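# Scribe a curved-edge rip line with the red gauge

## Task

Using the red marking gauge at its current setting, draw one continuous line at least 20 cm long that tracks the board's curved edge at the gauge's set offset, leaving no other marks anywhere on the board. Then set the gauge down on the bench so it rests still, away from both the board and the bench dogs, release it and pull the grippers away. Nothing may depend on the robot holding it in place at the end.

## Robot and tools

Robot: two six-joint FANUC CRX-5iA arms, left_arm and right_arm, each with a parallel two-finger gripper that opens to 50 mm. Bases in the scene frame: left_arm at (+0.061, +0.473, 0) m, quat_wxyz (+0.996, 0, 0, -0.092); right_arm at (+0.059, -0.344, 0) m, quat_wxyz (+1.000, 0, 0, +0.020).

Scene frame: origin on the table surface midway between the arms, +z up, +x pointing out over the table, +y toward left_arm. The arm names do not say which side of a camera image an arm appears on.

Gripper geometry: the fingers extend along the gripper's +z axis and move toward each other along its x axis. The reported end_effector_position is the point midway between the pads; fingertips sit 17.5 mm past it. A flat plate (wrist camera block) projects about 9 cm from the last joint's axis toward the gripper's -y and rotates with it. Turning only the wrist roll moves the pad midpoint around a 25 mm radius circle.

execute_actions(actions, pictures): actions is a list holding zero or one item. Empty list: no command, just the current state. An action item has rows (1 to 15 rows) and optional steps (1 to 15, default 15); each step lasts 1/30 s, row k is used on step k, and the final row keeps being used if steps outnumber rows. A wait item has only steps (up to 300), counted from the previous result; no new command is sent. pictures (true/false) chooses whether camera images come back; by default they do. A refused call moves nothing.

Row layout: always 18 numbers covering both arms, even if one arm is idle. Numbers 1-6 are left_arm joint targets, 7-9 its gripper position, force_limit, speed; numbers 10-18 are the same for right_arm. Joint targets are absolute angles in radians, in the same order as the Joint positions line: waist (-3.491 to 3.491), shoulder (-3.140 to 3.140), elbow (-1.187 to 4.328), forearm roll (-3.316 to 3.316), wrist pitch (-3.140 to 3.140), wrist roll (-3.927 to 3.927). They are not offsets. A target more than 0.010 rad beyond a range end, and beyond that joint's last reported angle, gets the call refused. True ends may differ from stated ones by up to 0.010 rad; a joint pushed beyond its true end stops there and the result may say "joint sent to its limit" (possibly about an earlier action). Lack of that message does not prove more travel exists.

Gripper numbers, each in [-1, 1]: position +1 = fully open (50 mm); pads meet near -0.65; send -1 to grip, and the fingers close until blocked. force_limit per pad: about 20 N at -1, 102 N at 0, 185 N at +1 (actual grip may exceed this by about 17 %). speed of gap change: 20 mm/s at -1, 85 at 0, 150 at +1. A 0 is a real command, so to keep a gripper unchanged, repeat its previous three numbers. New force_limit or speed only apply when position changes by at least 0.01; to lower grip force, open first.

Motion limits: joint target speed capped at 2.62 rad/s (waist, shoulder), 3.14 (elbow), 3.93 (three wrist joints), with 0.5 s to accelerate; an arm's joints are slowed together so they arrive at once. Each step the target may lead the measured angle by at most 0.805 rad (waist, shoulder), 0.966 (elbow), 1.21 (wrist joints), and targets are pulled back if they would put the gripper over 70 mm from where it is. Big moves need several calls. Between calls the arms keep heading toward the last row sent, until everything has nearly stopped or a step is HELD.

Result lines: per-arm state (end_effector_position in m, end_effector_quat_wxyz, scene frame; less accurate at long reach); Joint positions (rad) and Joint velocities (rad/s), one block per arm; object_status: 0 moving, 1 blocked while opening, 2 blocked while closing (a grip), 3 reached the commanded position or pads met (empty, slightly wider object, or a very thin one). Any new position number resets it to 0 until the fingers settle. position_measured in counts: opening in mm is about (250 - counts) x 0.202. Flange force: estimated outside force on the gripper, including held weight, noisy, worst after abrupt stops; "no reading" near singular poses or at the start. "joint command not followed": a clearance check altered or blocked joint targets; the rest of the row still ran. HELD: steps on which the row was not sent in full.

Grip behaviour: after a lost or weakened grip, the fingers re-close on their own, except when force_limit was -1, where status can stay 2 with nothing held. Gripping a fixed, off-centre object slowly loses force, fastest at force_limit -1.

Faults: contact torque reaching a joint's load limit (150 N m waist, shoulder, elbow; 37.6 N m for the three wrist joints, held weight included), or 150 N of outside force on the arm, tool or held item, freezes that arm for 10 s, drops the rest of the call and lets the arm yield. MOTOR HOT warns of heating from holding loads; OVER-TEMPERATURE FAULT means brakes are on until cooled.

zoom_image(camera, region): camera is cam_head_left or cam_head_right (each image 504x504); region [x0, y0, x1, y1] in pixels from the top-left, no larger than 504 by 504. read_manual(section): only "licences", the URDF licence texts; moves nothing. finished_scene(scene): closes the current scene by its number, cannot be undone, and reports success. A reply with no tool call ends the run.

Avoid: arms colliding or pressing on each other, dropping or slamming the gauge, pushing hard on the board or bench, stray marks, and anything leaving the table. Loose objects may occasionally get a brief outside nudge.

Each tool is called after ">>>" in YAML: its name, and indented under it one key for each argument.

## Session

>>> execute_actions:
  actions: []

Scene clock: 0.00 s of 4800.00 s.
left_arm: end_effector_position=(+0.0164, -0.2929, +0.3014) position_measured=3 object_status=3 end_effector_quat_wxyz=(+0.206, +0.834, +0.509, -0.055) | right_arm: end_effector_position=(+1.0252, -0.3566, +0.2415) position_measured=3 object_status=3 end_effector_quat_wxyz=(+0.616, +0.123, +0.725, +0.283)
Joint positions: left_arm=[-1.28   0.54   0.727 -0.077 -1.336  0.99 ] | right_arm=[0.029 0.701 0.071 0.362 0.577 0.68 ]
Joint velocities: left_arm=[-0.    -0.002 -0.001 -0.001 -0.     0.001] | right_arm=[ 0.    -0.     0.    -0.001  0.    -0.001]
Flange force (N, the push that the arm receives, along the gripper's own x y z axes): no reading

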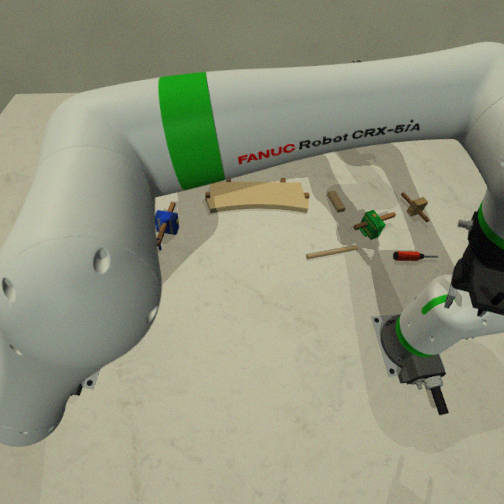

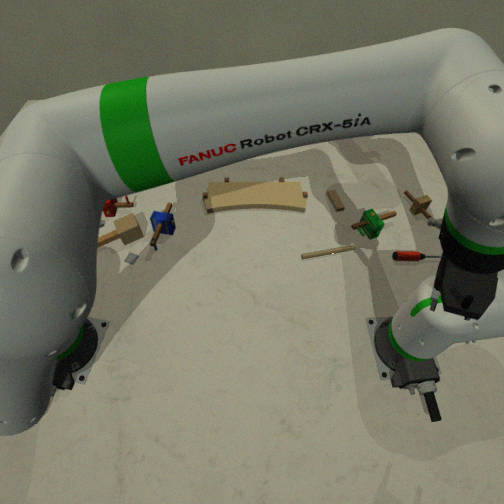

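>>> execute_actions:
  actions:
    - {"rows":[[-1.28,0.1,0.3,0,-1.77,0,1,0,0,0.029,0.701,0.071,0.362,0.577,0.68,1,0,0]]}
  pictures: false

>>> execute_actions:
  actions:
    - {"steps":25}
  pictures: false

>>> execute_actions:
  actions:
    - {"rows":[[1.2,0.1,0.3,0,-1.77,0,1,0,0,-0.6,0.1,0.3,0,-1.77,0,1,0,0]]}
  pictures: false

>>> execute_actions:
  actions:
    - {"steps":90}

Scene clock: 16.80 s of 4800.00 s.
left_arm: end_effector_position=(-0.0036, -0.1380, +0.3262) position_measured=3 object_status=3 end_effector_quat_wxyz=(+0.108, +0.948, +0.299, -0.002) | right_arm: end_effector_position=(+1.0251, -0.3562, +0.2414) position_measured=3 object_status=3 end_effector_quat_wxyz=(+0.616, +0.123, +0.725, +0.284)
Joint positions: left_arm=[-1.28   0.322  0.516 -0.039 -1.551  0.5  ] | right_arm=[0.029 0.701 0.071 0.362 0.577 0.68 ]
Joint velocities: left_arm=[-0.001 -0.526 -0.508  0.092 -0.515 -1.176] | right_arm=[-0.     0.    -0.     0.001 -0.001 -0.001]
Flange force (N, the push that the arm receives, along the gripper's own x y z axes): left_arm=[0.8 -1.7 1.0] | right_arm=[-1.6 0.9 2.5]
Steps of this call (steps 1 to 90: nothing new was sent; then 13.30 s passed at rest; steps 91 to 105: all 15 steps of this action). Readings (joint positions | what the end effector reports):
91: left_arm=[-1.280 0.539 0.727 -0.077 -1.336 0.990] | right_arm=[0.029 0.701 0.071 0.362 0.577 0.680] | left_arm position_measured=3 object_status=3 | right_arm position_measured=3 object_status=3
92: left_arm=[-1.280 0.537 0.724 -0.077 -1.339 0.983] | right_arm=[0.029 0.701 0.071 0.362 0.577 0.680] | left_arm position_measured=3 object_status=3 | right_arm position_measured=3 object_status=3
94: left_arm=[-1.280 0.519 0.706 -0.074 -1.357 0.943] | right_arm=[0.029 0.701 0.071 0.362 0.577 0.680] | left_arm position_measured=3 object_status=3 | right_arm position_measured=3 object_status=3
98: left_arm=[-1.280 0.447 0.637 -0.061 -1.427 0.783] | right_arm=[0.029 0.701 0.071 0.362 0.577 0.680] | left_arm position_measured=3 object_status=3 | right_arm position_measured=3 object_status=3
105: the state above

Scene clock: 17.63 s of 4800.00 s.
left_arm: end_effector_position=(-0.0217, +0.0242, +0.3503) position_measured=3 object_status=3 end_effector_quat_wxyz=(+0.000, +0.999, +0.053, +0.000) | right_arm: end_effector_position=(+1.0251, -0.3562, +0.2414) position_measured=3 object_status=3 end_effector_quat_wxyz=(+0.615, +0.123, +0.725, +0.284)
Joint positions: left_arm=[-1.28  0.1   0.3  -0.   -1.77  0.  ] | right_arm=[0.029 0.701 0.071 0.362 0.577 0.68 ]
Joint velocities: left_arm=[-0.002 -0.    -0.    -0.    -0.    -0.   ] | right_arm=[-0.     0.     0.    -0.001 -0.     0.   ]
Flange force (N, the push that the arm receives, along the gripper's own x y z axes): left_arm=[-0.8 -2.6 3.2] | right_arm=[-1.5 0.7 1.8]
Steps of this call (steps 1 to 25: the robot went on to your last target). Readings (joint positions | what the end effector reports):
1: left_arm=[-1.280 0.304 0.499 -0.036 -1.568 0.460] | right_arm=[0.029 0.701 0.071 0.362 0.577 0.680] | left_arm position_measured=3 object_status=3 | right_arm position_measured=3 object_status=3
2: left_arm=[-1.280 0.287 0.481 -0.033 -1.586 0.420] | right_arm=[0.029 0.701 0.071 0.362 0.577 0.680] | left_arm position_measured=3 object_status=3 | right_arm position_measured=3 object_status=3
4: left_arm=[-1.280 0.251 0.447 -0.027 -1.621 0.340] | right_arm=[0.029 0.701 0.071 0.362 0.577 0.680] | left_arm position_measured=3 object_status=3 | right_arm position_measured=3 object_status=3
8: left_arm=[-1.280 0.180 0.378 -0.014 -1.691 0.180] | right_arm=[0.029 0.701 0.071 0.362 0.577 0.680] | left_arm position_measured=3 object_status=3 | right_arm position_measured=3 object_status=3
25: the state above

Scene clock: 18.13 s of 4800.00 s.
left_arm: end_effector_position=(+0.1323, +0.0223, +0.3504) position_measured=3 object_status=3 end_effector_quat_wxyz=(+0.000, +0.975, +0.221, +0.000) | right_arm: end_effector_position=(+0.9860, -0.5458, +0.3098) position_measured=3 object_status=3 end_effector_quat_wxyz=(+0.589, +0.310, +0.705, +0.245)
Joint positions: left_arm=[-0.941  0.1    0.3    0.    -1.77   0.   ] | right_arm=[-0.126  0.552  0.128  0.272  0.245  0.511]
Joint velocities: left_arm=[ 0.835  0.002 -0.001 -0.    -0.    -0.   ] | right_arm=[-0.346 -0.329  0.125 -0.196 -0.836 -0.371]
Flange force (N, the push that the arm receives, along the gripper's own x y z axes): left_arm=[-3.9 2.2 1.0] | right_arm=no reading
Steps of this call (steps 1 to 15: all 15 steps of this action). Readings (joint positions | what the end effector reports):
1: left_arm=[-1.279 0.100 0.300 0.000 -1.770 0.000] | right_arm=[0.029 0.701 0.071 0.362 0.577 0.679] | left_arm position_measured=3 object_status=3 | right_arm position_measured=3 object_status=3
2: left_arm=[-1.275 0.100 0.300 0.000 -1.770 0.000] | right_arm=[0.026 0.698 0.072 0.360 0.570 0.675] | left_arm position_measured=3 object_status=3 | right_arm position_measured=3 object_status=3
4: left_arm=[-1.248 0.100 0.300 0.000 -1.770 0.000] | right_arm=[0.006 0.678 0.080 0.348 0.530 0.653] | left_arm position_measured=3 object_status=3 | right_arm position_measured=3 object_status=3
8: left_arm=[-1.139 0.100 0.300 0.000 -1.770 0.000] | right_arm=[-0.044 0.631 0.098 0.320 0.431 0.600] | left_arm position_measured=3 object_status=3 | right_arm position_measured=3 object_status=3
15: the state above

Scene clock: 21.13 s of 4800.00 s.
left_arm: end_effector_position=(+0.4021, +0.7766, +0.3504) position_measured=3 object_status=3 end_effector_quat_wxyz=(+0.000, +0.274, +0.962, +0.000) | right_arm: end_effector_position=(+0.3610, -0.6865, +0.3504) position_measured=3 object_status=3 end_effector_quat_wxyz=(+0.000, +0.875, +0.484, +0.000)
Joint positions: left_arm=[ 1.2   0.1   0.3  -0.   -1.77 -0.  ] | right_arm=[-0.6   0.1   0.3  -0.   -1.77 -0.  ]
Joint velocities: left_arm=[-0.     0.    -0.    -0.001  0.    -0.001] | right_arm=[-0.    -0.     0.001  0.    -0.     0.001]
Flange force (N, the push that the arm receives, along the gripper's own x y z axes): left_arm=[0.6 -3.0 2.8] | right_arm=[-2.9 2.2 -3.3]
Steps of this call (steps 1 to 90: the robot went on to your last target). Readings (joint positions | what the end effector reports):
1: left_arm=[-0.913 0.100 0.300 0.000 -1.770 0.000] | right_arm=[-0.138 0.541 0.132 0.266 0.216 0.499] | left_arm position_measured=3 object_status=3 | right_arm position_measured=3 object_status=3
2: left_arm=[-0.885 0.100 0.300 0.000 -1.770 0.000] | right_arm=[-0.149 0.530 0.136 0.259 0.187 0.486] | left_arm position_measured=3 object_status=3 | right_arm position_measured=3 object_status=3
4: left_arm=[-0.828 0.100 0.300 0.000 -1.770 0.000] | right_arm=[-0.173 0.508 0.145 0.246 0.126 0.461] | left_arm position_measured=3 object_status=3 | right_arm position_measured=3 object_status=3
8: left_arm=[-0.715 0.100 0.300 0.000 -1.770 0.000] | right_arm=[-0.218 0.465 0.161 0.220 -0.003 0.412] | left_arm position_measured=3 object_status=3 | right_arm position_measured=3 object_status=3
90: the state above

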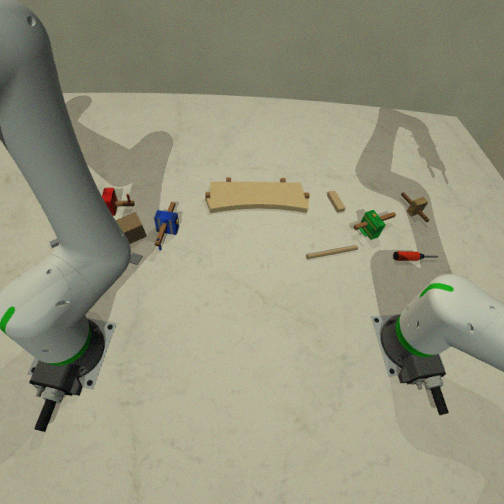

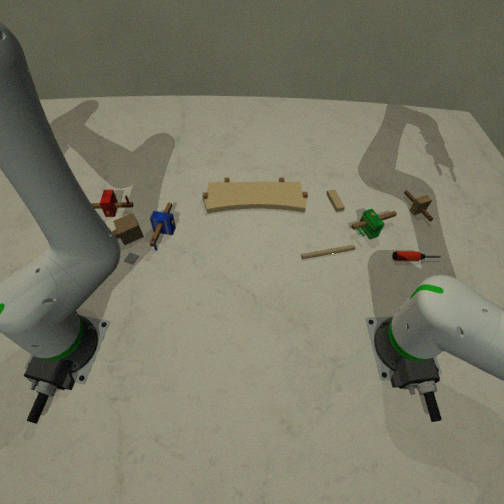

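>>> execute_actions:
  actions:
    - {"rows":[[2.4,0.1,0.3,0,-1.77,0,1,0,0,-0.6,0.1,0.3,0,-1.77,0,1,0,0]]}
  pictures: false

>>> execute_actions:
  actions:
    - {"steps":40}

>>> zoom_image:
  camera: "cam_head_right"
  region: [65,170,185,270]

>>> zoom_image:
  camera: "cam_head_left"
  region: [195,165,325,225]

>>> zoom_image:
  camera: "cam_head_left"
  region: [75,175,145,225]

>>> zoom_image:
  camera: "cam_head_left"
  region: [340,185,440,245]

Scene clock: 35.67 s of 4800.00 s.
left_arm: end_effector_position=(+0.2818, +0.8728, +0.3503) position_measured=3 object_status=3 end_effector_quat_wxyz=(+0.000, +0.108, +0.994, +0.000) | right_arm: end_effector_position=(+0.3610, -0.6865, +0.3504) position_measured=3 object_status=3 end_effector_quat_wxyz=(+0.000, +0.875, +0.484, +0.000)
Joint positions: left_arm=[ 1.539  0.1    0.3    0.    -1.77  -0.   ] | right_arm=[-0.6   0.1   0.3  -0.   -1.77 -0.  ]
Joint velocities: left_arm=[ 0.833  0.001 -0.    -0.     0.    -0.001] | right_arm=[ 0.     0.    -0.    -0.001 -0.     0.001]
Flange force (N, the push that the arm receives, along the gripper's own x y z axes): left_arm=[-0.8 -1.8 3.0] | right_arm=[-2.4 2.1 -3.3]
Steps of this call (steps 1 to 15: the robot went on to your last target; steps 16 to 90: nothing new was sent; then 11.03 s passed at rest; steps 91 to 105: all 15 steps of this action). Readings (joint positions | what the end effector reports):
91: left_arm=[1.201 0.100 0.300 0.000 -1.770 -0.000] | right_arm=[-0.600 0.100 0.300 -0.000 -1.770 -0.000] | left_arm position_measured=3 object_status=3 | right_arm position_measured=3 object_status=3
92: left_arm=[1.205 0.100 0.300 0.000 -1.770 -0.000] | right_arm=[-0.600 0.100 0.300 -0.000 -1.770 -0.000] | left_arm position_measured=3 object_status=3 | right_arm position_measured=3 object_status=3
94: left_arm=[1.232 0.100 0.300 0.000 -1.770 -0.000] | right_arm=[-0.600 0.100 0.300 -0.000 -1.770 -0.000] | left_arm position_measured=3 object_status=3 | right_arm position_measured=3 object_status=3
98: left_arm=[1.341 0.100 0.300 0.000 -1.770 -0.000] | right_arm=[-0.600 0.100 0.300 -0.000 -1.770 -0.000] | left_arm position_measured=3 object_status=3 | right_arm position_measured=3 object_status=3
105: the state above

Scene clock: 37.00 s of 4800.00 s.
left_arm: end_effector_position=(-0.0982, +0.9011, +0.3503) position_measured=3 object_status=3 end_effector_quat_wxyz=(-0.000, -0.317, +0.948, +0.000) | right_arm: end_effector_position=(+0.3610, -0.6865, +0.3504) position_measured=3 object_status=3 end_effector_quat_wxyz=(+0.000, +0.875, +0.484, +0.000)
Joint positions: left_arm=[ 2.4   0.1   0.3  -0.   -1.77  0.  ] | right_arm=[-0.6   0.1   0.3  -0.   -1.77 -0.  ]
Joint velocities: left_arm=[ 0.001  0.001 -0.     0.001  0.     0.   ] | right_arm=[-0.     0.    -0.     0.    -0.001  0.   ]
Flange force (N, the push that the arm receives, along the gripper's own x y z axes): left_arm=[0.2 -2.1 3.4] | right_arm=[-3.4 2.3 -3.0]
Steps of this call (steps 1 to 40: the robot went on to your last target). Readings (joint positions | what the end effector reports):
1: left_arm=[1.567 0.100 0.300 0.000 -1.770 -0.000] | right_arm=[-0.600 0.100 0.300 -0.000 -1.770 -0.000] | left_arm position_measured=3 object_status=3 | right_arm position_measured=3 object_status=3
2: left_arm=[1.595 0.100 0.300 0.000 -1.770 -0.000] | right_arm=[-0.600 0.100 0.300 -0.000 -1.770 0.000] | left_arm position_measured=3 object_status=3 | right_arm position_measured=3 object_status=3
4: left_arm=[1.652 0.100 0.300 0.000 -1.770 -0.000] | right_arm=[-0.600 0.100 0.300 -0.000 -1.770 -0.000] | left_arm position_measured=3 object_status=3 | right_arm position_measured=3 object_status=3
8: left_arm=[1.765 0.100 0.300 0.000 -1.770 -0.000] | right_arm=[-0.600 0.100 0.300 -0.000 -1.770 -0.000] | left_arm position_measured=3 object_status=3 | right_arm position_measured=3 object_status=3
40: the state above

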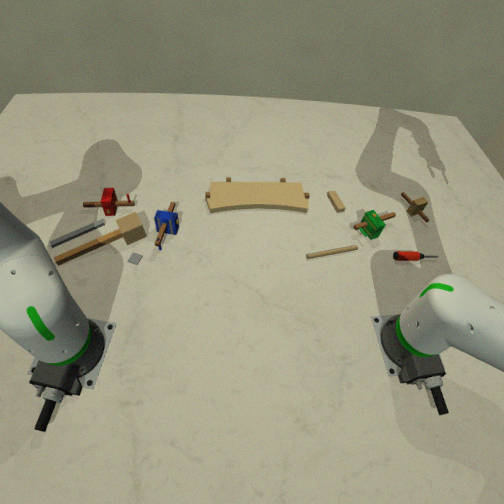

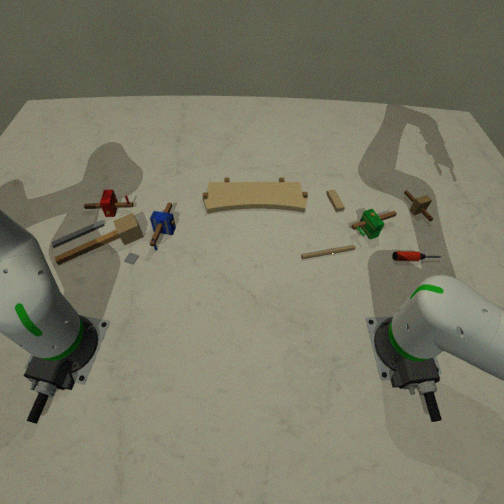

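Region (65, 170, 185, 270) of cam_head_right's 504x504 image, scaled by 4.200, with more detail than that image has.

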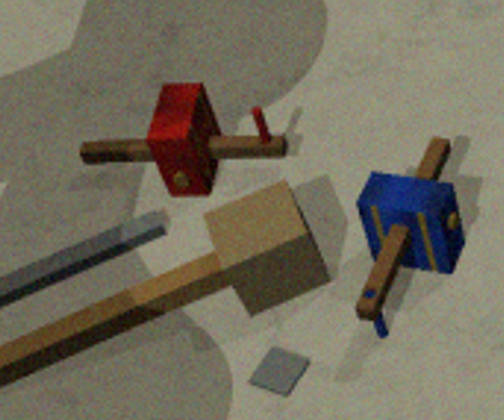

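Region (195, 165, 325, 225) of cam_head_left's 504x504 image, scaled by 3.877, with more detail than that image has; it fills the top 233 rows of this view, and the rest is white.

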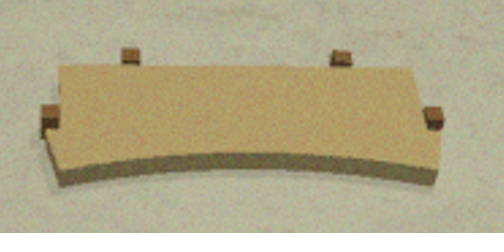

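Region (75, 175, 145, 225) of cam_head_left's 504x504 image, scaled by 7.200, with more detail than that image has; it fills the top 360 rows of this view, and the rest is white.

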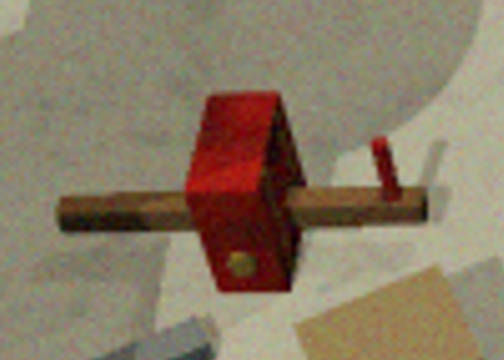

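Region (340, 185, 440, 245) of cam_head_left's 504x504 image, scaled by 5.040, with more detail than that image has; it fills the top 302 rows of this view, and the rest is white.

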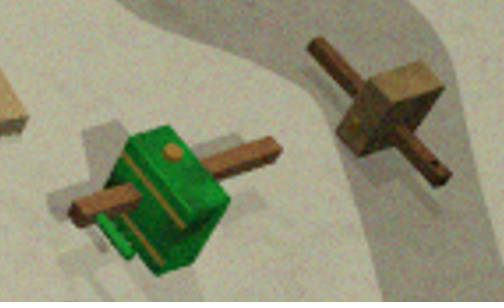

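>>> execute_actions:
  actions:
    - {"rows":[[0.483,0.091,-0.229,0,-1.251,-0.299,1,0,0,-0.6,0.1,0.3,0,-1.77,0,1,0,0]]}
  pictures: false

>>> execute_actions:
  actions:
    - {"steps":80}

Scene clock: 65.27 s of 4800.00 s.
left_arm: end_effector_position=(+0.0396, +0.9355, +0.2741) position_measured=3 object_status=3 end_effector_quat_wxyz=(-0.000, -0.111, +0.994, +0.000) | right_arm: end_effector_position=(+0.3610, -0.6865, +0.3504) position_measured=3 object_status=3 end_effector_quat_wxyz=(+0.000, +0.875, +0.484, +0.000)
Joint positions: left_arm=[ 2.08   0.097  0.118 -0.    -1.591 -0.103] | right_arm=[-0.6   0.1   0.3  -0.   -1.77 -0.  ]
Joint velocities: left_arm=[-0.786 -0.004 -0.36  -0.     0.353 -0.204] | right_arm=[ 0.    -0.     0.     0.001  0.001  0.   ]
Flange force (N, the push that the arm receives, along the gripper's own x y z axes): left_arm=[-1.5 4.9 -1.0] | right_arm=[-3.3 3.1 -4.2]
Steps of this call (steps 1 to 30: the robot went on to your last target; steps 31 to 90: nothing new was sent; then 24.77 s passed at rest; steps 91 to 105: all 15 steps of this action). Readings (joint positions | what the end effector reports):
91: left_arm=[2.400 0.100 0.300 -0.000 -1.770 -0.000] | right_arm=[-0.600 0.100 0.300 -0.000 -1.770 -0.000] | left_arm position_measured=3 object_status=3 | right_arm position_measured=3 object_status=3
92: left_arm=[2.395 0.100 0.297 -0.000 -1.767 -0.002] | right_arm=[-0.600 0.100 0.300 -0.000 -1.770 -0.000] | left_arm position_measured=3 object_status=3 | right_arm position_measured=3 object_status=3
94: left_arm=[2.369 0.100 0.279 -0.000 -1.749 -0.012] | right_arm=[-0.600 0.100 0.300 -0.000 -1.770 -0.000] | left_arm position_measured=3 object_status=3 | right_arm position_measured=3 object_status=3
98: left_arm=[2.265 0.099 0.214 -0.000 -1.686 -0.049] | right_arm=[-0.600 0.100 0.300 -0.000 -1.770 -0.000] | left_arm position_measured=3 object_status=3 | right_arm position_measured=3 object_status=3
105: the state above

Scene clock: 67.93 s of 4800.00 s.
left_arm: end_effector_position=(+0.4999, +0.4801, +0.1301) position_measured=3 object_status=3 end_effector_quat_wxyz=(-0.000, +0.707, +0.707, -0.000) | right_arm: end_effector_position=(+0.3610, -0.6865, +0.3504) position_measured=3 object_status=3 end_effector_quat_wxyz=(+0.000, +0.875, +0.484, +0.000)
Joint positions: left_arm=[ 0.483  0.091 -0.229 -0.    -1.251 -0.299] | right_arm=[-0.6   0.1   0.3  -0.   -1.77 -0.  ]
Joint velocities: left_arm=[ 0.     0.001 -0.    -0.    -0.    -0.001] | right_arm=[ 0.001  0.     0.001 -0.001 -0.     0.   ]
Flange force (N, the push that the arm receives, along the gripper's own x y z axes): left_arm=[0.1 -3.4 1.5] | right_arm=[-1.8 1.1 -2.5]
Steps of this call (steps 1 to 75: the robot went on to your last target; steps 76 to 80: nothing new was sent). Readings (joint positions | what the end effector reports):
1: left_arm=[2.054 0.097 0.106 -0.000 -1.580 -0.110] | right_arm=[-0.600 0.100 0.300 -0.000 -1.770 -0.000] | left_arm position_measured=3 object_status=3 | right_arm position_measured=3 object_status=3
2: left_arm=[2.027 0.097 0.094 -0.000 -1.568 -0.116] | right_arm=[-0.600 0.100 0.300 -0.000 -1.770 -0.000] | left_arm position_measured=3 object_status=3 | right_arm position_measured=3 object_status=3
4: left_arm=[1.973 0.096 0.072 -0.000 -1.546 -0.129] | right_arm=[-0.600 0.100 0.300 -0.000 -1.770 -0.000] | left_arm position_measured=3 object_status=3 | right_arm position_measured=3 object_status=3
8: left_arm=[1.865 0.095 0.032 -0.000 -1.507 -0.152] | right_arm=[-0.600 0.100 0.300 -0.000 -1.770 -0.000] | left_arm position_measured=3 object_status=3 | right_arm position_measured=3 object_status=3
80: the state above
All arms were judged still, so your last target was given up. Only a new action makes them travel on or press farther. Fingers that are still opening or closing keep moving.

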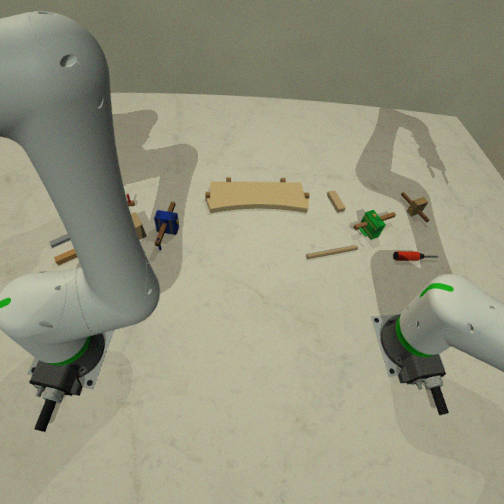

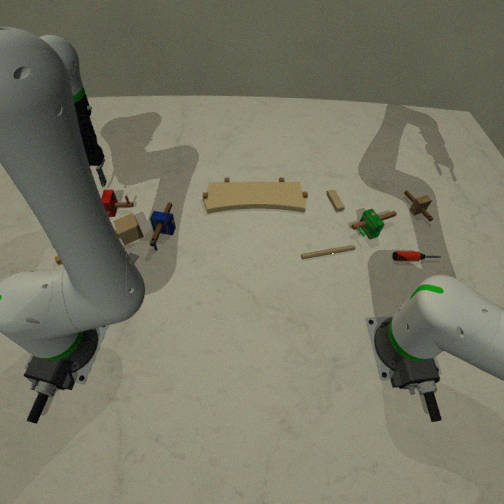

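>>> zoom_image:
  camera: "cam_head_right"
  region: [70,140,160,230]

Region (70, 140, 160, 230) of cam_head_right's 504x504 image, scaled by 5.600, with more detail than that image has.

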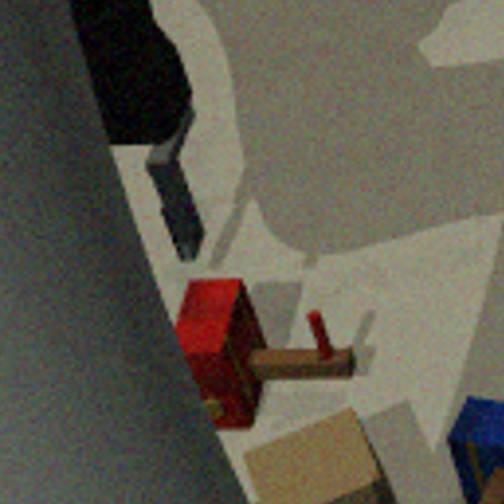

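>>> execute_actions:
  actions:
    - {"rows":[[0.4285,0.1013,-0.2922,0,-1.1773,-0.2445,1,0,0,-0.6,0.1,0.3,0,-1.77,0,1,0,0]]}

>>> zoom_image:
  camera: "cam_head_right"
  region: [70,140,160,230]

Scene clock: 87.00 s of 4800.00 s.
left_arm: end_effector_position=(+0.4930, +0.4532, +0.1001) position_measured=3 object_status=3 end_effector_quat_wxyz=(+0.000, +0.707, +0.707, +0.000) | right_arm: end_effector_position=(+0.3610, -0.6865, +0.3504) position_measured=3 object_status=3 end_effector_quat_wxyz=(+0.000, +0.875, +0.484, +0.000)
Joint positions: left_arm=[ 0.429  0.101 -0.292 -0.    -1.177 -0.245] | right_arm=[-0.6   0.1   0.3  -0.   -1.77 -0.  ]
Joint velocities: left_arm=[ 0.     0.    -0.     0.001  0.    -0.002] | right_arm=[0.    0.    0.    0.001 0.001 0.001]
Flange force (N, the push that the arm receives, along the gripper's own x y z axes): left_arm=[-0.2 -4.6 1.3] | right_arm=[-2.5 2.6 -3.6]
Steps of this call (steps 1 to 90: nothing new was sent; then 15.57 s passed at rest; steps 91 to 105: all 15 steps of this action). Readings (joint positions | what the end effector reports):
91: left_arm=[0.482 0.091 -0.230 -0.000 -1.250 -0.299] | right_arm=[-0.600 0.100 0.300 -0.000 -1.770 0.000] | left_arm position_measured=3 object_status=3 | right_arm position_measured=3 object_status=3
92: left_arm=[0.478 0.092 -0.235 -0.000 -1.244 -0.294] | right_arm=[-0.600 0.100 0.300 -0.000 -1.770 -0.000] | left_arm position_measured=3 object_status=3 | right_arm position_measured=3 object_status=3
94: left_arm=[0.453 0.096 -0.264 -0.000 -1.211 -0.269] | right_arm=[-0.600 0.100 0.300 -0.000 -1.770 -0.000] | left_arm position_measured=3 object_status=3 | right_arm position_measured=3 object_status=3
98: left_arm=[0.429 0.101 -0.291 -0.000 -1.178 -0.245] | right_arm=[-0.600 0.100 0.300 -0.000 -1.770 -0.000] | left_arm position_measured=3 object_status=3 | right_arm position_measured=3 object_status=3
105: the state above

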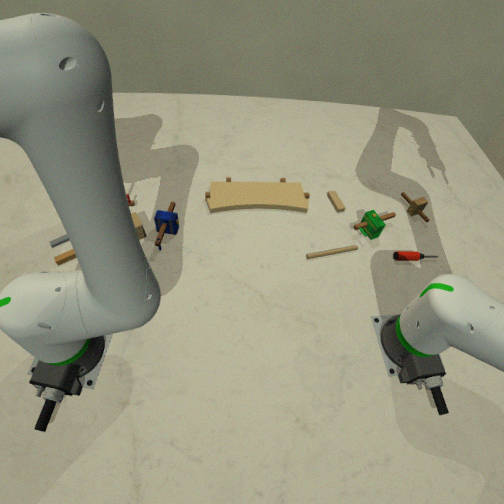

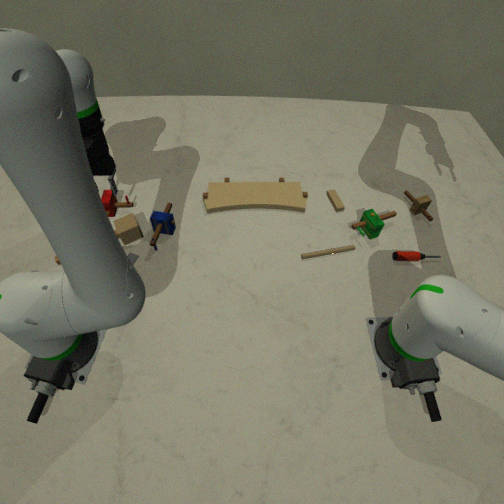

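Region (70, 140, 160, 230) of cam_head_right's 504x504 image, scaled by 5.600, with more detail than that image has.

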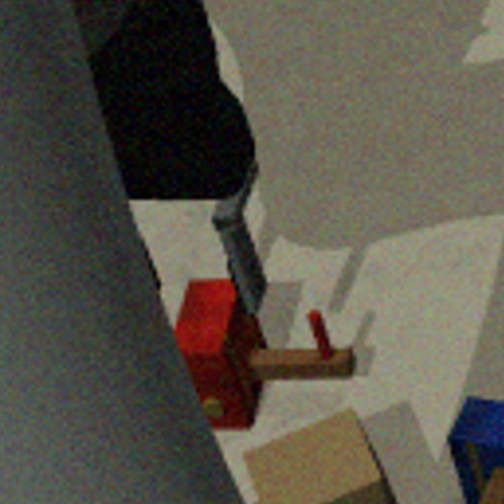

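>>> execute_actions:
  actions:
    - {"rows":[[0.4285,0.1429,-0.3431,0,-1.0848,-0.2445,1,0,0,-0.6,0.1,0.3,0,-1.77,0,1,0,0]]}

>>> zoom_image:
  camera: "cam_head_right"
  region: [70,140,160,230]

Scene clock: 97.57 s of 4800.00 s.
left_arm: end_effector_position=(+0.4930, +0.4532, +0.0620) position_measured=3 object_status=3 end_effector_quat_wxyz=(+0.000, +0.707, +0.707, +0.000) | right_arm: end_effector_position=(+0.3610, -0.6865, +0.3504) position_measured=3 object_status=3 end_effector_quat_wxyz=(+0.000, +0.875, +0.484, +0.000)
Joint positions: left_arm=[ 0.428  0.143 -0.343 -0.    -1.085 -0.245] | right_arm=[-0.6   0.1   0.3  -0.   -1.77 -0.  ]
Joint velocities: left_arm=[ 0.001  0.001 -0.     0.     0.    -0.001] | right_arm=[ 0.     0.    -0.     0.    -0.     0.001]
Flange force (N, the push that the arm receives, along the gripper's own x y z axes): left_arm=[-1.5 -0.4 0.5] | right_arm=[-3.8 3.8 -4.5]
Steps of this call (steps 1 to 15: the robot went on to your last target; steps 16 to 90: nothing new was sent; then 7.07 s passed at rest; steps 91 to 105: all 15 steps of this action). Readings (joint positions | what the end effector reports):
91: left_arm=[0.428 0.102 -0.293 -0.000 -1.176 -0.244] | right_arm=[-0.600 0.100 0.300 -0.000 -1.770 -0.000] | left_arm position_measured=3 object_status=3 | right_arm position_measured=3 object_status=3
92: left_arm=[0.428 0.105 -0.296 -0.000 -1.169 -0.244] | right_arm=[-0.600 0.100 0.300 0.000 -1.770 -0.000] | left_arm position_measured=3 object_status=3 | right_arm position_measured=3 object_status=3
94: left_arm=[0.428 0.122 -0.318 -0.000 -1.131 -0.244] | right_arm=[-0.600 0.100 0.300 0.000 -1.770 -0.000] | left_arm position_measured=3 object_status=3 | right_arm position_measured=3 object_status=3
98: left_arm=[0.428 0.143 -0.342 -0.000 -1.086 -0.244] | right_arm=[-0.600 0.100 0.300 0.000 -1.770 -0.000] | left_arm position_measured=3 object_status=3 | right_arm position_measured=3 object_status=3
105: the state above

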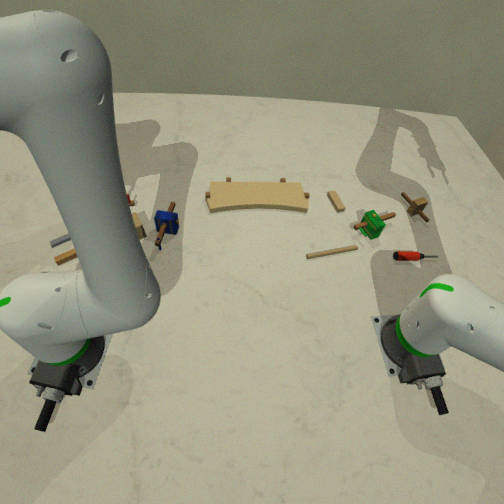

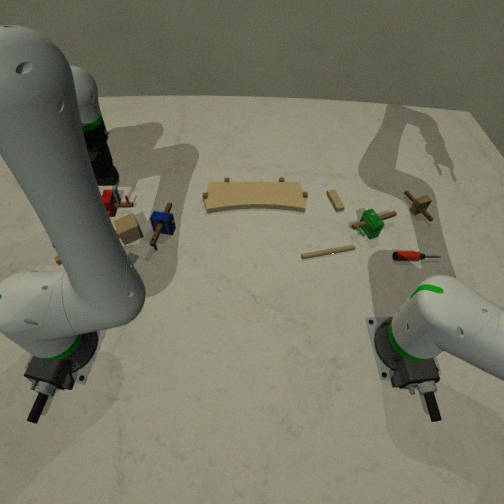

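Region (70, 140, 160, 230) of cam_head_right's 504x504 image, scaled by 5.600, with more detail than that image has.

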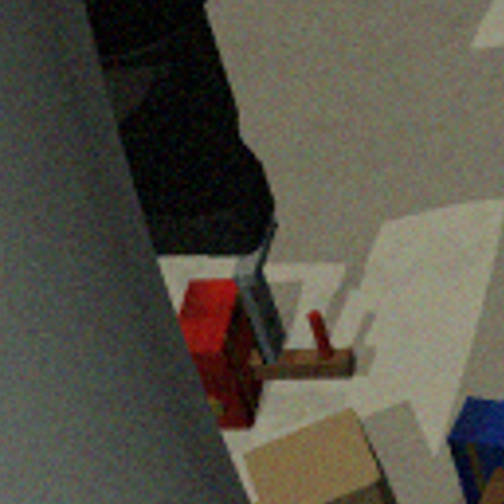

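>>> execute_actions:
  actions:
    - {"rows":[[0.4285,0.1429,-0.3431,0,-1.0848,-0.2445,-1,0,-0.3,-0.6,0.1,0.3,0,-1.77,0,1,0,0]]}
  pictures: false

>>> execute_actions:
  actions:
    - {"steps":15}
  pictures: false

>>> execute_actions:
  actions:
    - {"rows":[[0.4285,0.06,-0.19,0,-1.321,-0.2445,-1,0,-0.3,-0.6,0.1,0.3,0,-1.77,0,1,0,0]]}

>>> execute_actions:
  actions:
    - {"rows":[[-0.451,0.36,0.19,0,-1.401,2.2057,-1,0,-0.3,-0.6,0.1,0.3,0,-1.77,0,1,0,0]]}
  pictures: false

>>> execute_actions:
  actions:
    - {"steps":40}
  pictures: false

>>> execute_actions:
  actions:
    - {"rows":[[-0.451,0.4252,0.1171,0,-1.2627,2.2057,-1,0,-0.3,-0.6,0.1,0.3,0,-1.77,0,1,0,0]]}

Scene clock: 123.77 s of 4800.00 s.
left_arm: end_effector_position=(+0.4930, +0.4531, +0.0620) position_measured=104 object_status=0 end_effector_quat_wxyz=(-0.000, +0.707, +0.707, -0.000) | right_arm: end_effector_position=(+0.3610, -0.6865, +0.3504) position_measured=3 object_status=3 end_effector_quat_wxyz=(+0.000, +0.875, +0.484, +0.000)
Joint positions: left_arm=[ 0.428  0.143 -0.343  0.    -1.085 -0.244] | right_arm=[-0.6   0.1   0.3   0.   -1.77 -0.  ]
Joint velocities: left_arm=[-0.002  0.002 -0.001 -0.     0.     0.   ] | right_arm=[ 0.     0.     0.     0.001 -0.    -0.   ]
Flange force (N, the push that the arm receives, along the gripper's own x y z axes): left_arm=[-1.3 -2.9 2.4] | right_arm=[-3.7 4.2 -4.0]
Steps of this call (steps 1 to 15: the robot went on to your last target; steps 16 to 90: nothing new was sent; then 22.70 s passed at rest; steps 91 to 105: all 15 steps of this action). Readings (joint positions | what the end effector reports):
91: left_arm=[0.428 0.143 -0.343 -0.000 -1.085 -0.244] | right_arm=[-0.600 0.100 0.300 0.000 -1.770 -0.000] | left_arm position_measured=11 object_status=0 | right_arm position_measured=3 object_status=3
92: left_arm=[0.428 0.143 -0.343 -0.000 -1.085 -0.244] | right_arm=[-0.600 0.100 0.300 -0.000 -1.770 -0.000] | left_arm position_measured=22 object_status=0 | right_arm position_measured=3 object_status=3
94: left_arm=[0.428 0.143 -0.343 -0.000 -1.085 -0.244] | right_arm=[-0.600 0.100 0.300 0.000 -1.770 -0.000] | left_arm position_measured=43 object_status=0 | right_arm position_measured=3 object_status=3
98: left_arm=[0.428 0.143 -0.343 -0.000 -1.085 -0.244] | right_arm=[-0.600 0.100 0.300 -0.000 -1.770 -0.000] | left_arm position_measured=86 object_status=0 | right_arm position_measured=3 object_status=3
105: the state above

Scene clock: 124.27 s of 4800.00 s.
left_arm: end_effector_position=(+0.4930, +0.4531, +0.0620) position_measured=104 object_status=2 end_effector_quat_wxyz=(-0.000, +0.707, +0.707, -0.000) | right_arm: end_effector_position=(+0.3610, -0.6865, +0.3504) position_measured=3 object_status=3 end_effector_quat_wxyz=(+0.000, +0.875, +0.484, +0.000)
Joint positions: left_arm=[ 0.428  0.143 -0.343  0.    -1.085 -0.244] | right_arm=[-0.6   0.1   0.3   0.   -1.77 -0.  ]
Joint velocities: left_arm=[-0.001 -0.001  0.    -0.001 -0.     0.   ] | right_arm=[ 0.    -0.001 -0.     0.001 -0.    -0.   ]
Flange force (N, the push that the arm receives, along the gripper's own x y z axes): left_arm=[-2.3 -2.2 2.5] | right_arm=[-2.3 1.2 -2.6]
Steps of this call (steps 1 to 15: the robot went on to your last target). Readings (joint positions | what the end effector reports):
1: left_arm=[0.428 0.143 -0.343 0.000 -1.085 -0.244] | right_arm=[-0.600 0.100 0.300 0.000 -1.770 -0.000] | left_arm position_measured=104 object_status=2 | right_arm position_measured=3 object_status=3
2: left_arm=[0.428 0.143 -0.343 0.000 -1.085 -0.244] | right_arm=[-0.600 0.100 0.300 0.000 -1.770 -0.000] | left_arm position_measured=104 object_status=2 | right_arm position_measured=3 object_status=3
4: left_arm=[0.428 0.143 -0.343 0.000 -1.085 -0.244] | right_arm=[-0.600 0.100 0.300 -0.000 -1.770 -0.000] | left_arm position_measured=104 object_status=2 | right_arm position_measured=3 object_status=3
8: left_arm=[0.428 0.143 -0.343 0.000 -1.085 -0.244] | right_arm=[-0.600 0.100 0.300 0.000 -1.770 -0.000] | left_arm position_measured=104 object_status=2 | right_arm position_measured=3 object_status=3
15: the state above
All arms were judged still, so your last target was given up. Only a new action makes them travel on or press farther. Fingers that are still opening or closing keep moving.

Scene clock: 124.77 s of 4800.00 s.
left_arm: end_effector_position=(+0.4954, +0.4537, +0.1597) position_measured=104 object_status=2 end_effector_quat_wxyz=(-0.000, +0.707, +0.707, -0.000) | right_arm: end_effector_position=(+0.3610, -0.6865, +0.3504) position_measured=3 object_status=3 end_effector_quat_wxyz=(+0.000, +0.875, +0.484, +0.000)
Joint positions: left_arm=[ 0.428  0.06  -0.19   0.    -1.321 -0.244] | right_arm=[-0.6   0.1   0.3   0.   -1.77 -0.  ]
Joint velocities: left_arm=[-0.001 -0.002  0.004 -0.    -0.004  0.   ] | right_arm=[-0.    -0.001 -0.    -0.     0.002  0.   ]
Flange force (N, the push that the arm receives, along the gripper's own x y z axes): left_arm=[-1.3 -0.5 2.1] | right_arm=[-2.3 2.9 -4.0]
Steps of this call (steps 1 to 15: all 15 steps of this action). Readings (joint positions | what the end effector reports):
1: left_arm=[0.428 0.143 -0.343 0.000 -1.085 -0.244] | right_arm=[-0.600 0.100 0.300 0.000 -1.770 -0.000] | left_arm position_measured=104 object_status=2 | right_arm position_measured=3 object_status=3
2: left_arm=[0.428 0.141 -0.338 0.000 -1.093 -0.244] | right_arm=[-0.600 0.100 0.300 0.000 -1.770 -0.000] | left_arm position_measured=104 object_status=2 | right_arm position_measured=3 object_status=3
4: left_arm=[0.428 0.127 -0.312 0.000 -1.133 -0.244] | right_arm=[-0.600 0.100 0.300 0.000 -1.770 -0.000] | left_arm position_measured=104 object_status=2 | right_arm position_measured=3 object_status=3
8: left_arm=[0.428 0.079 -0.225 0.000 -1.266 -0.244] | right_arm=[-0.600 0.100 0.300 0.000 -1.770 -0.000] | left_arm position_measured=104 object_status=2 | right_arm position_measured=3 object_status=3
15: the state above

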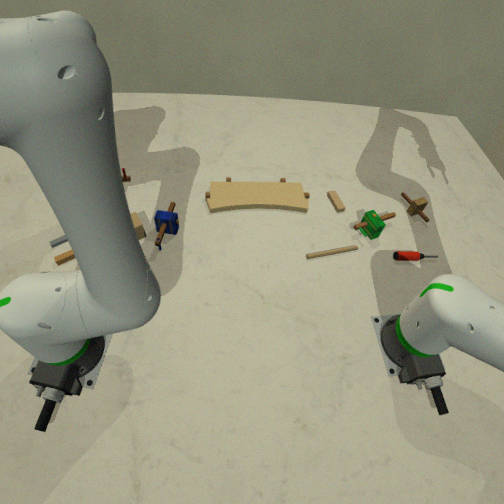

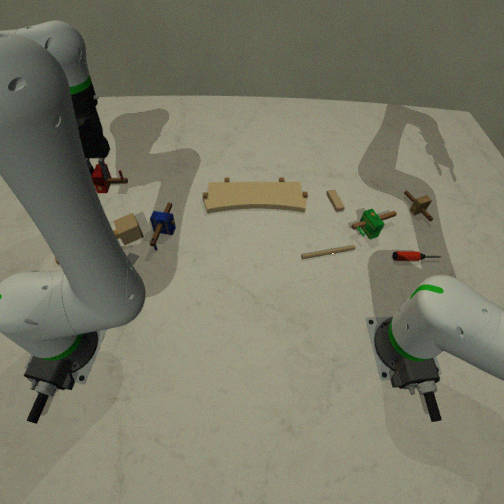

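Scene clock: 125.27 s of 4800.00 s.
left_arm: end_effector_position=(+0.5147, +0.3031, +0.1667) position_measured=104 object_status=2 end_effector_quat_wxyz=(-0.000, +0.633, +0.774, -0.000) | right_arm: end_effector_position=(+0.3610, -0.6865, +0.3504) position_measured=3 object_status=3 end_effector_quat_wxyz=(+0.000, +0.875, +0.484, +0.000)
Joint positions: left_arm=[ 0.112  0.171 -0.05   0.    -1.351  0.273] | right_arm=[-0.6   0.1   0.3   0.   -1.77 -0.  ]
Joint velocities: left_arm=[-0.698  0.235  0.299  0.    -0.062  1.383] | right_arm=[-0.    -0.    -0.     0.001  0.     0.   ]
Flange force (N, the push that the arm receives, along the gripper's own x y z axes): left_arm=[2.1 -3.7 3.8] | right_arm=[-2.2 2.4 -2.9]
Steps of this call (steps 1 to 15: all 15 steps of this action). Readings (joint positions | what the end effector reports):
1: left_arm=[0.428 0.060 -0.190 0.000 -1.321 -0.244] | right_arm=[-0.600 0.100 0.300 0.000 -1.770 -0.000] | left_arm position_measured=104 object_status=2 | right_arm position_measured=3 object_status=3
2: left_arm=[0.424 0.062 -0.188 0.000 -1.322 -0.236] | right_arm=[-0.600 0.100 0.300 0.000 -1.770 -0.000] | left_arm position_measured=104 object_status=2 | right_arm position_measured=3 object_status=3
4: left_arm=[0.397 0.073 -0.175 0.000 -1.324 -0.197] | right_arm=[-0.600 0.100 0.300 0.000 -1.770 -0.000] | left_arm position_measured=104 object_status=2 | right_arm position_measured=3 object_status=3
8: left_arm=[0.289 0.111 -0.126 0.000 -1.335 -0.035] | right_arm=[-0.600 0.100 0.300 0.000 -1.770 -0.000] | left_arm position_measured=104 object_status=2 | right_arm position_measured=3 object_status=3
15: the state above

Scene clock: 126.60 s of 4800.00 s.
left_arm: end_effector_position=(+0.4412, +0.0065, +0.1680) position_measured=104 object_status=2 end_effector_quat_wxyz=(-0.000, +0.000, +1.000, +0.000) | right_arm: end_effector_position=(+0.3610, -0.6865, +0.3504) position_measured=3 object_status=3 end_effector_quat_wxyz=(+0.000, +0.875, +0.484, +0.000)
Joint positions: left_arm=[-0.451  0.36   0.19  -0.    -1.401  2.206] | right_arm=[-0.6   0.1   0.3  -0.   -1.77 -0.  ]
Joint velocities: left_arm=[-0.     0.002  0.001 -0.    -0.     0.001] | right_arm=[-0.    -0.     0.     0.    -0.001 -0.001]
Flange force (N, the push that the arm receives, along the gripper's own x y z axes): left_arm=[3.7 1.4 2.7] | right_arm=[-2.3 3.3 -3.4]
Steps of this call (steps 1 to 40: the robot went on to your last target). Readings (joint positions | what the end effector reports):
1: left_arm=[0.088 0.179 -0.040 0.000 -1.353 0.320] | right_arm=[-0.600 0.100 0.300 0.000 -1.770 -0.000] | left_arm position_measured=104 object_status=2 | right_arm position_measured=3 object_status=3
2: left_arm=[0.065 0.187 -0.030 0.000 -1.355 0.368] | right_arm=[-0.600 0.100 0.300 0.000 -1.770 -0.000] | left_arm position_measured=104 object_status=2 | right_arm position_measured=3 object_status=3
4: left_arm=[0.021 0.202 -0.011 0.000 -1.359 0.468] | right_arm=[-0.600 0.100 0.300 0.000 -1.770 -0.000] | left_arm position_measured=104 object_status=2 | right_arm position_measured=3 object_status=3
8: left_arm=[-0.063 0.230 0.024 0.000 -1.366 0.683] | right_arm=[-0.600 0.100 0.300 0.000 -1.770 0.000] | left_arm position_measured=104 object_status=2 | right_arm position_measured=3 object_status=3
40: the state above

Scene clock: 127.10 s of 4800.00 s.
left_arm: end_effector_position=(+0.4499, +0.0001, +0.1002) position_measured=104 object_status=2 end_effector_quat_wxyz=(+0.000, +0.000, +1.000, -0.000) | right_arm: end_effector_position=(+0.3610, -0.6865, +0.3504) position_measured=3 object_status=3 end_effector_quat_wxyz=(+0.000, +0.875, +0.484, +0.000)
Joint positions: left_arm=[-0.451  0.425  0.117 -0.    -1.263  2.206] | right_arm=[-0.6   0.1   0.3  -0.   -1.77 -0.  ]
Joint velocities: left_arm=[-0.     0.    -0.001  0.     0.     0.003] | right_arm=[-0.     0.    -0.    -0.     0.001  0.   ]
Flange force (N, the push that the arm receives, along the gripper's own x y z axes): left_arm=[1.6 1.7 2.0] | right_arm=[-2.5 3.5 -3.6]
Steps of this call (steps 1 to 15: all 15 steps of this action). Readings (joint positions | what the end effector reports):
1: left_arm=[-0.451 0.360 0.190 -0.000 -1.401 2.206] | right_arm=[-0.600 0.100 0.300 0.000 -1.770 -0.000] | left_arm position_measured=104 object_status=2 | right_arm position_measured=3 object_status=3
2: left_arm=[-0.451 0.363 0.186 -0.000 -1.393 2.206] | right_arm=[-0.600 0.100 0.300 0.000 -1.770 0.000] | left_arm position_measured=104 object_status=2 | right_arm position_measured=3 object_status=3
4: left_arm=[-0.451 0.382 0.164 -0.000 -1.353 2.206] | right_arm=[-0.600 0.100 0.300 0.000 -1.770 -0.000] | left_arm position_measured=104 object_status=2 | right_arm position_measured=3 object_status=3
8: left_arm=[-0.451 0.423 0.120 -0.000 -1.269 2.206] | right_arm=[-0.600 0.100 0.300 0.000 -1.770 -0.000] | left_arm position_measured=104 object_status=2 | right_arm position_measured=3 object_status=3
15: the state above

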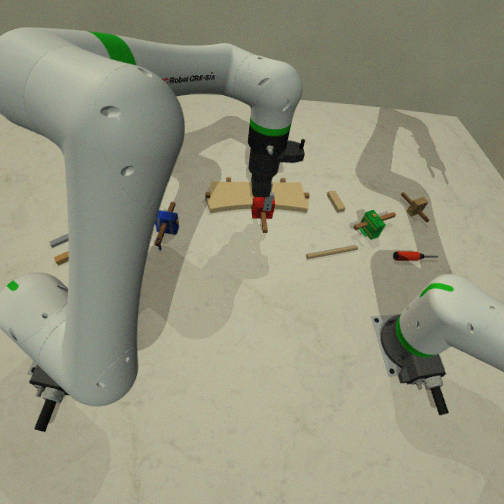

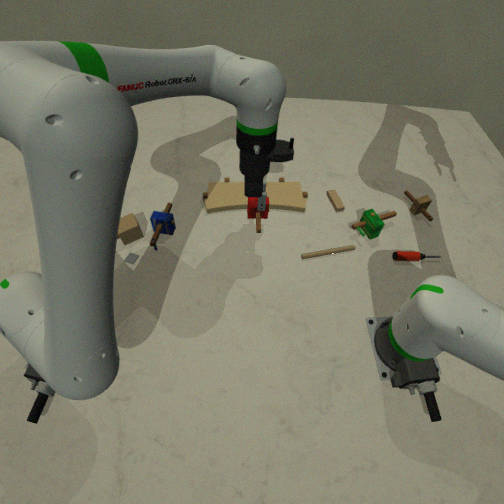

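>>> zoom_image:
  camera: "cam_head_left"
  region: [195,160,325,250]

>>> zoom_image:
  camera: "cam_head_right"
  region: [195,160,325,250]

Region (195, 160, 325, 250) of cam_head_left's 504x504 image, scaled by 3.877, with more detail than that image has; it fills the top 349 rows of this view, and the rest is white.

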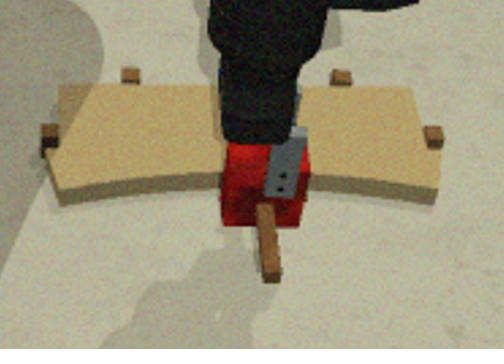

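Region (195, 160, 325, 250) of cam_head_right's 504x504 image, scaled by 3.877, with more detail than that image has; it fills the top 349 rows of this view, and the rest is white.

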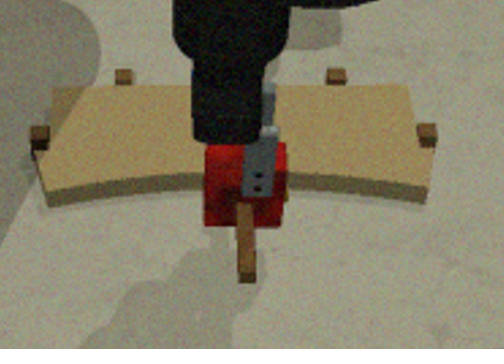

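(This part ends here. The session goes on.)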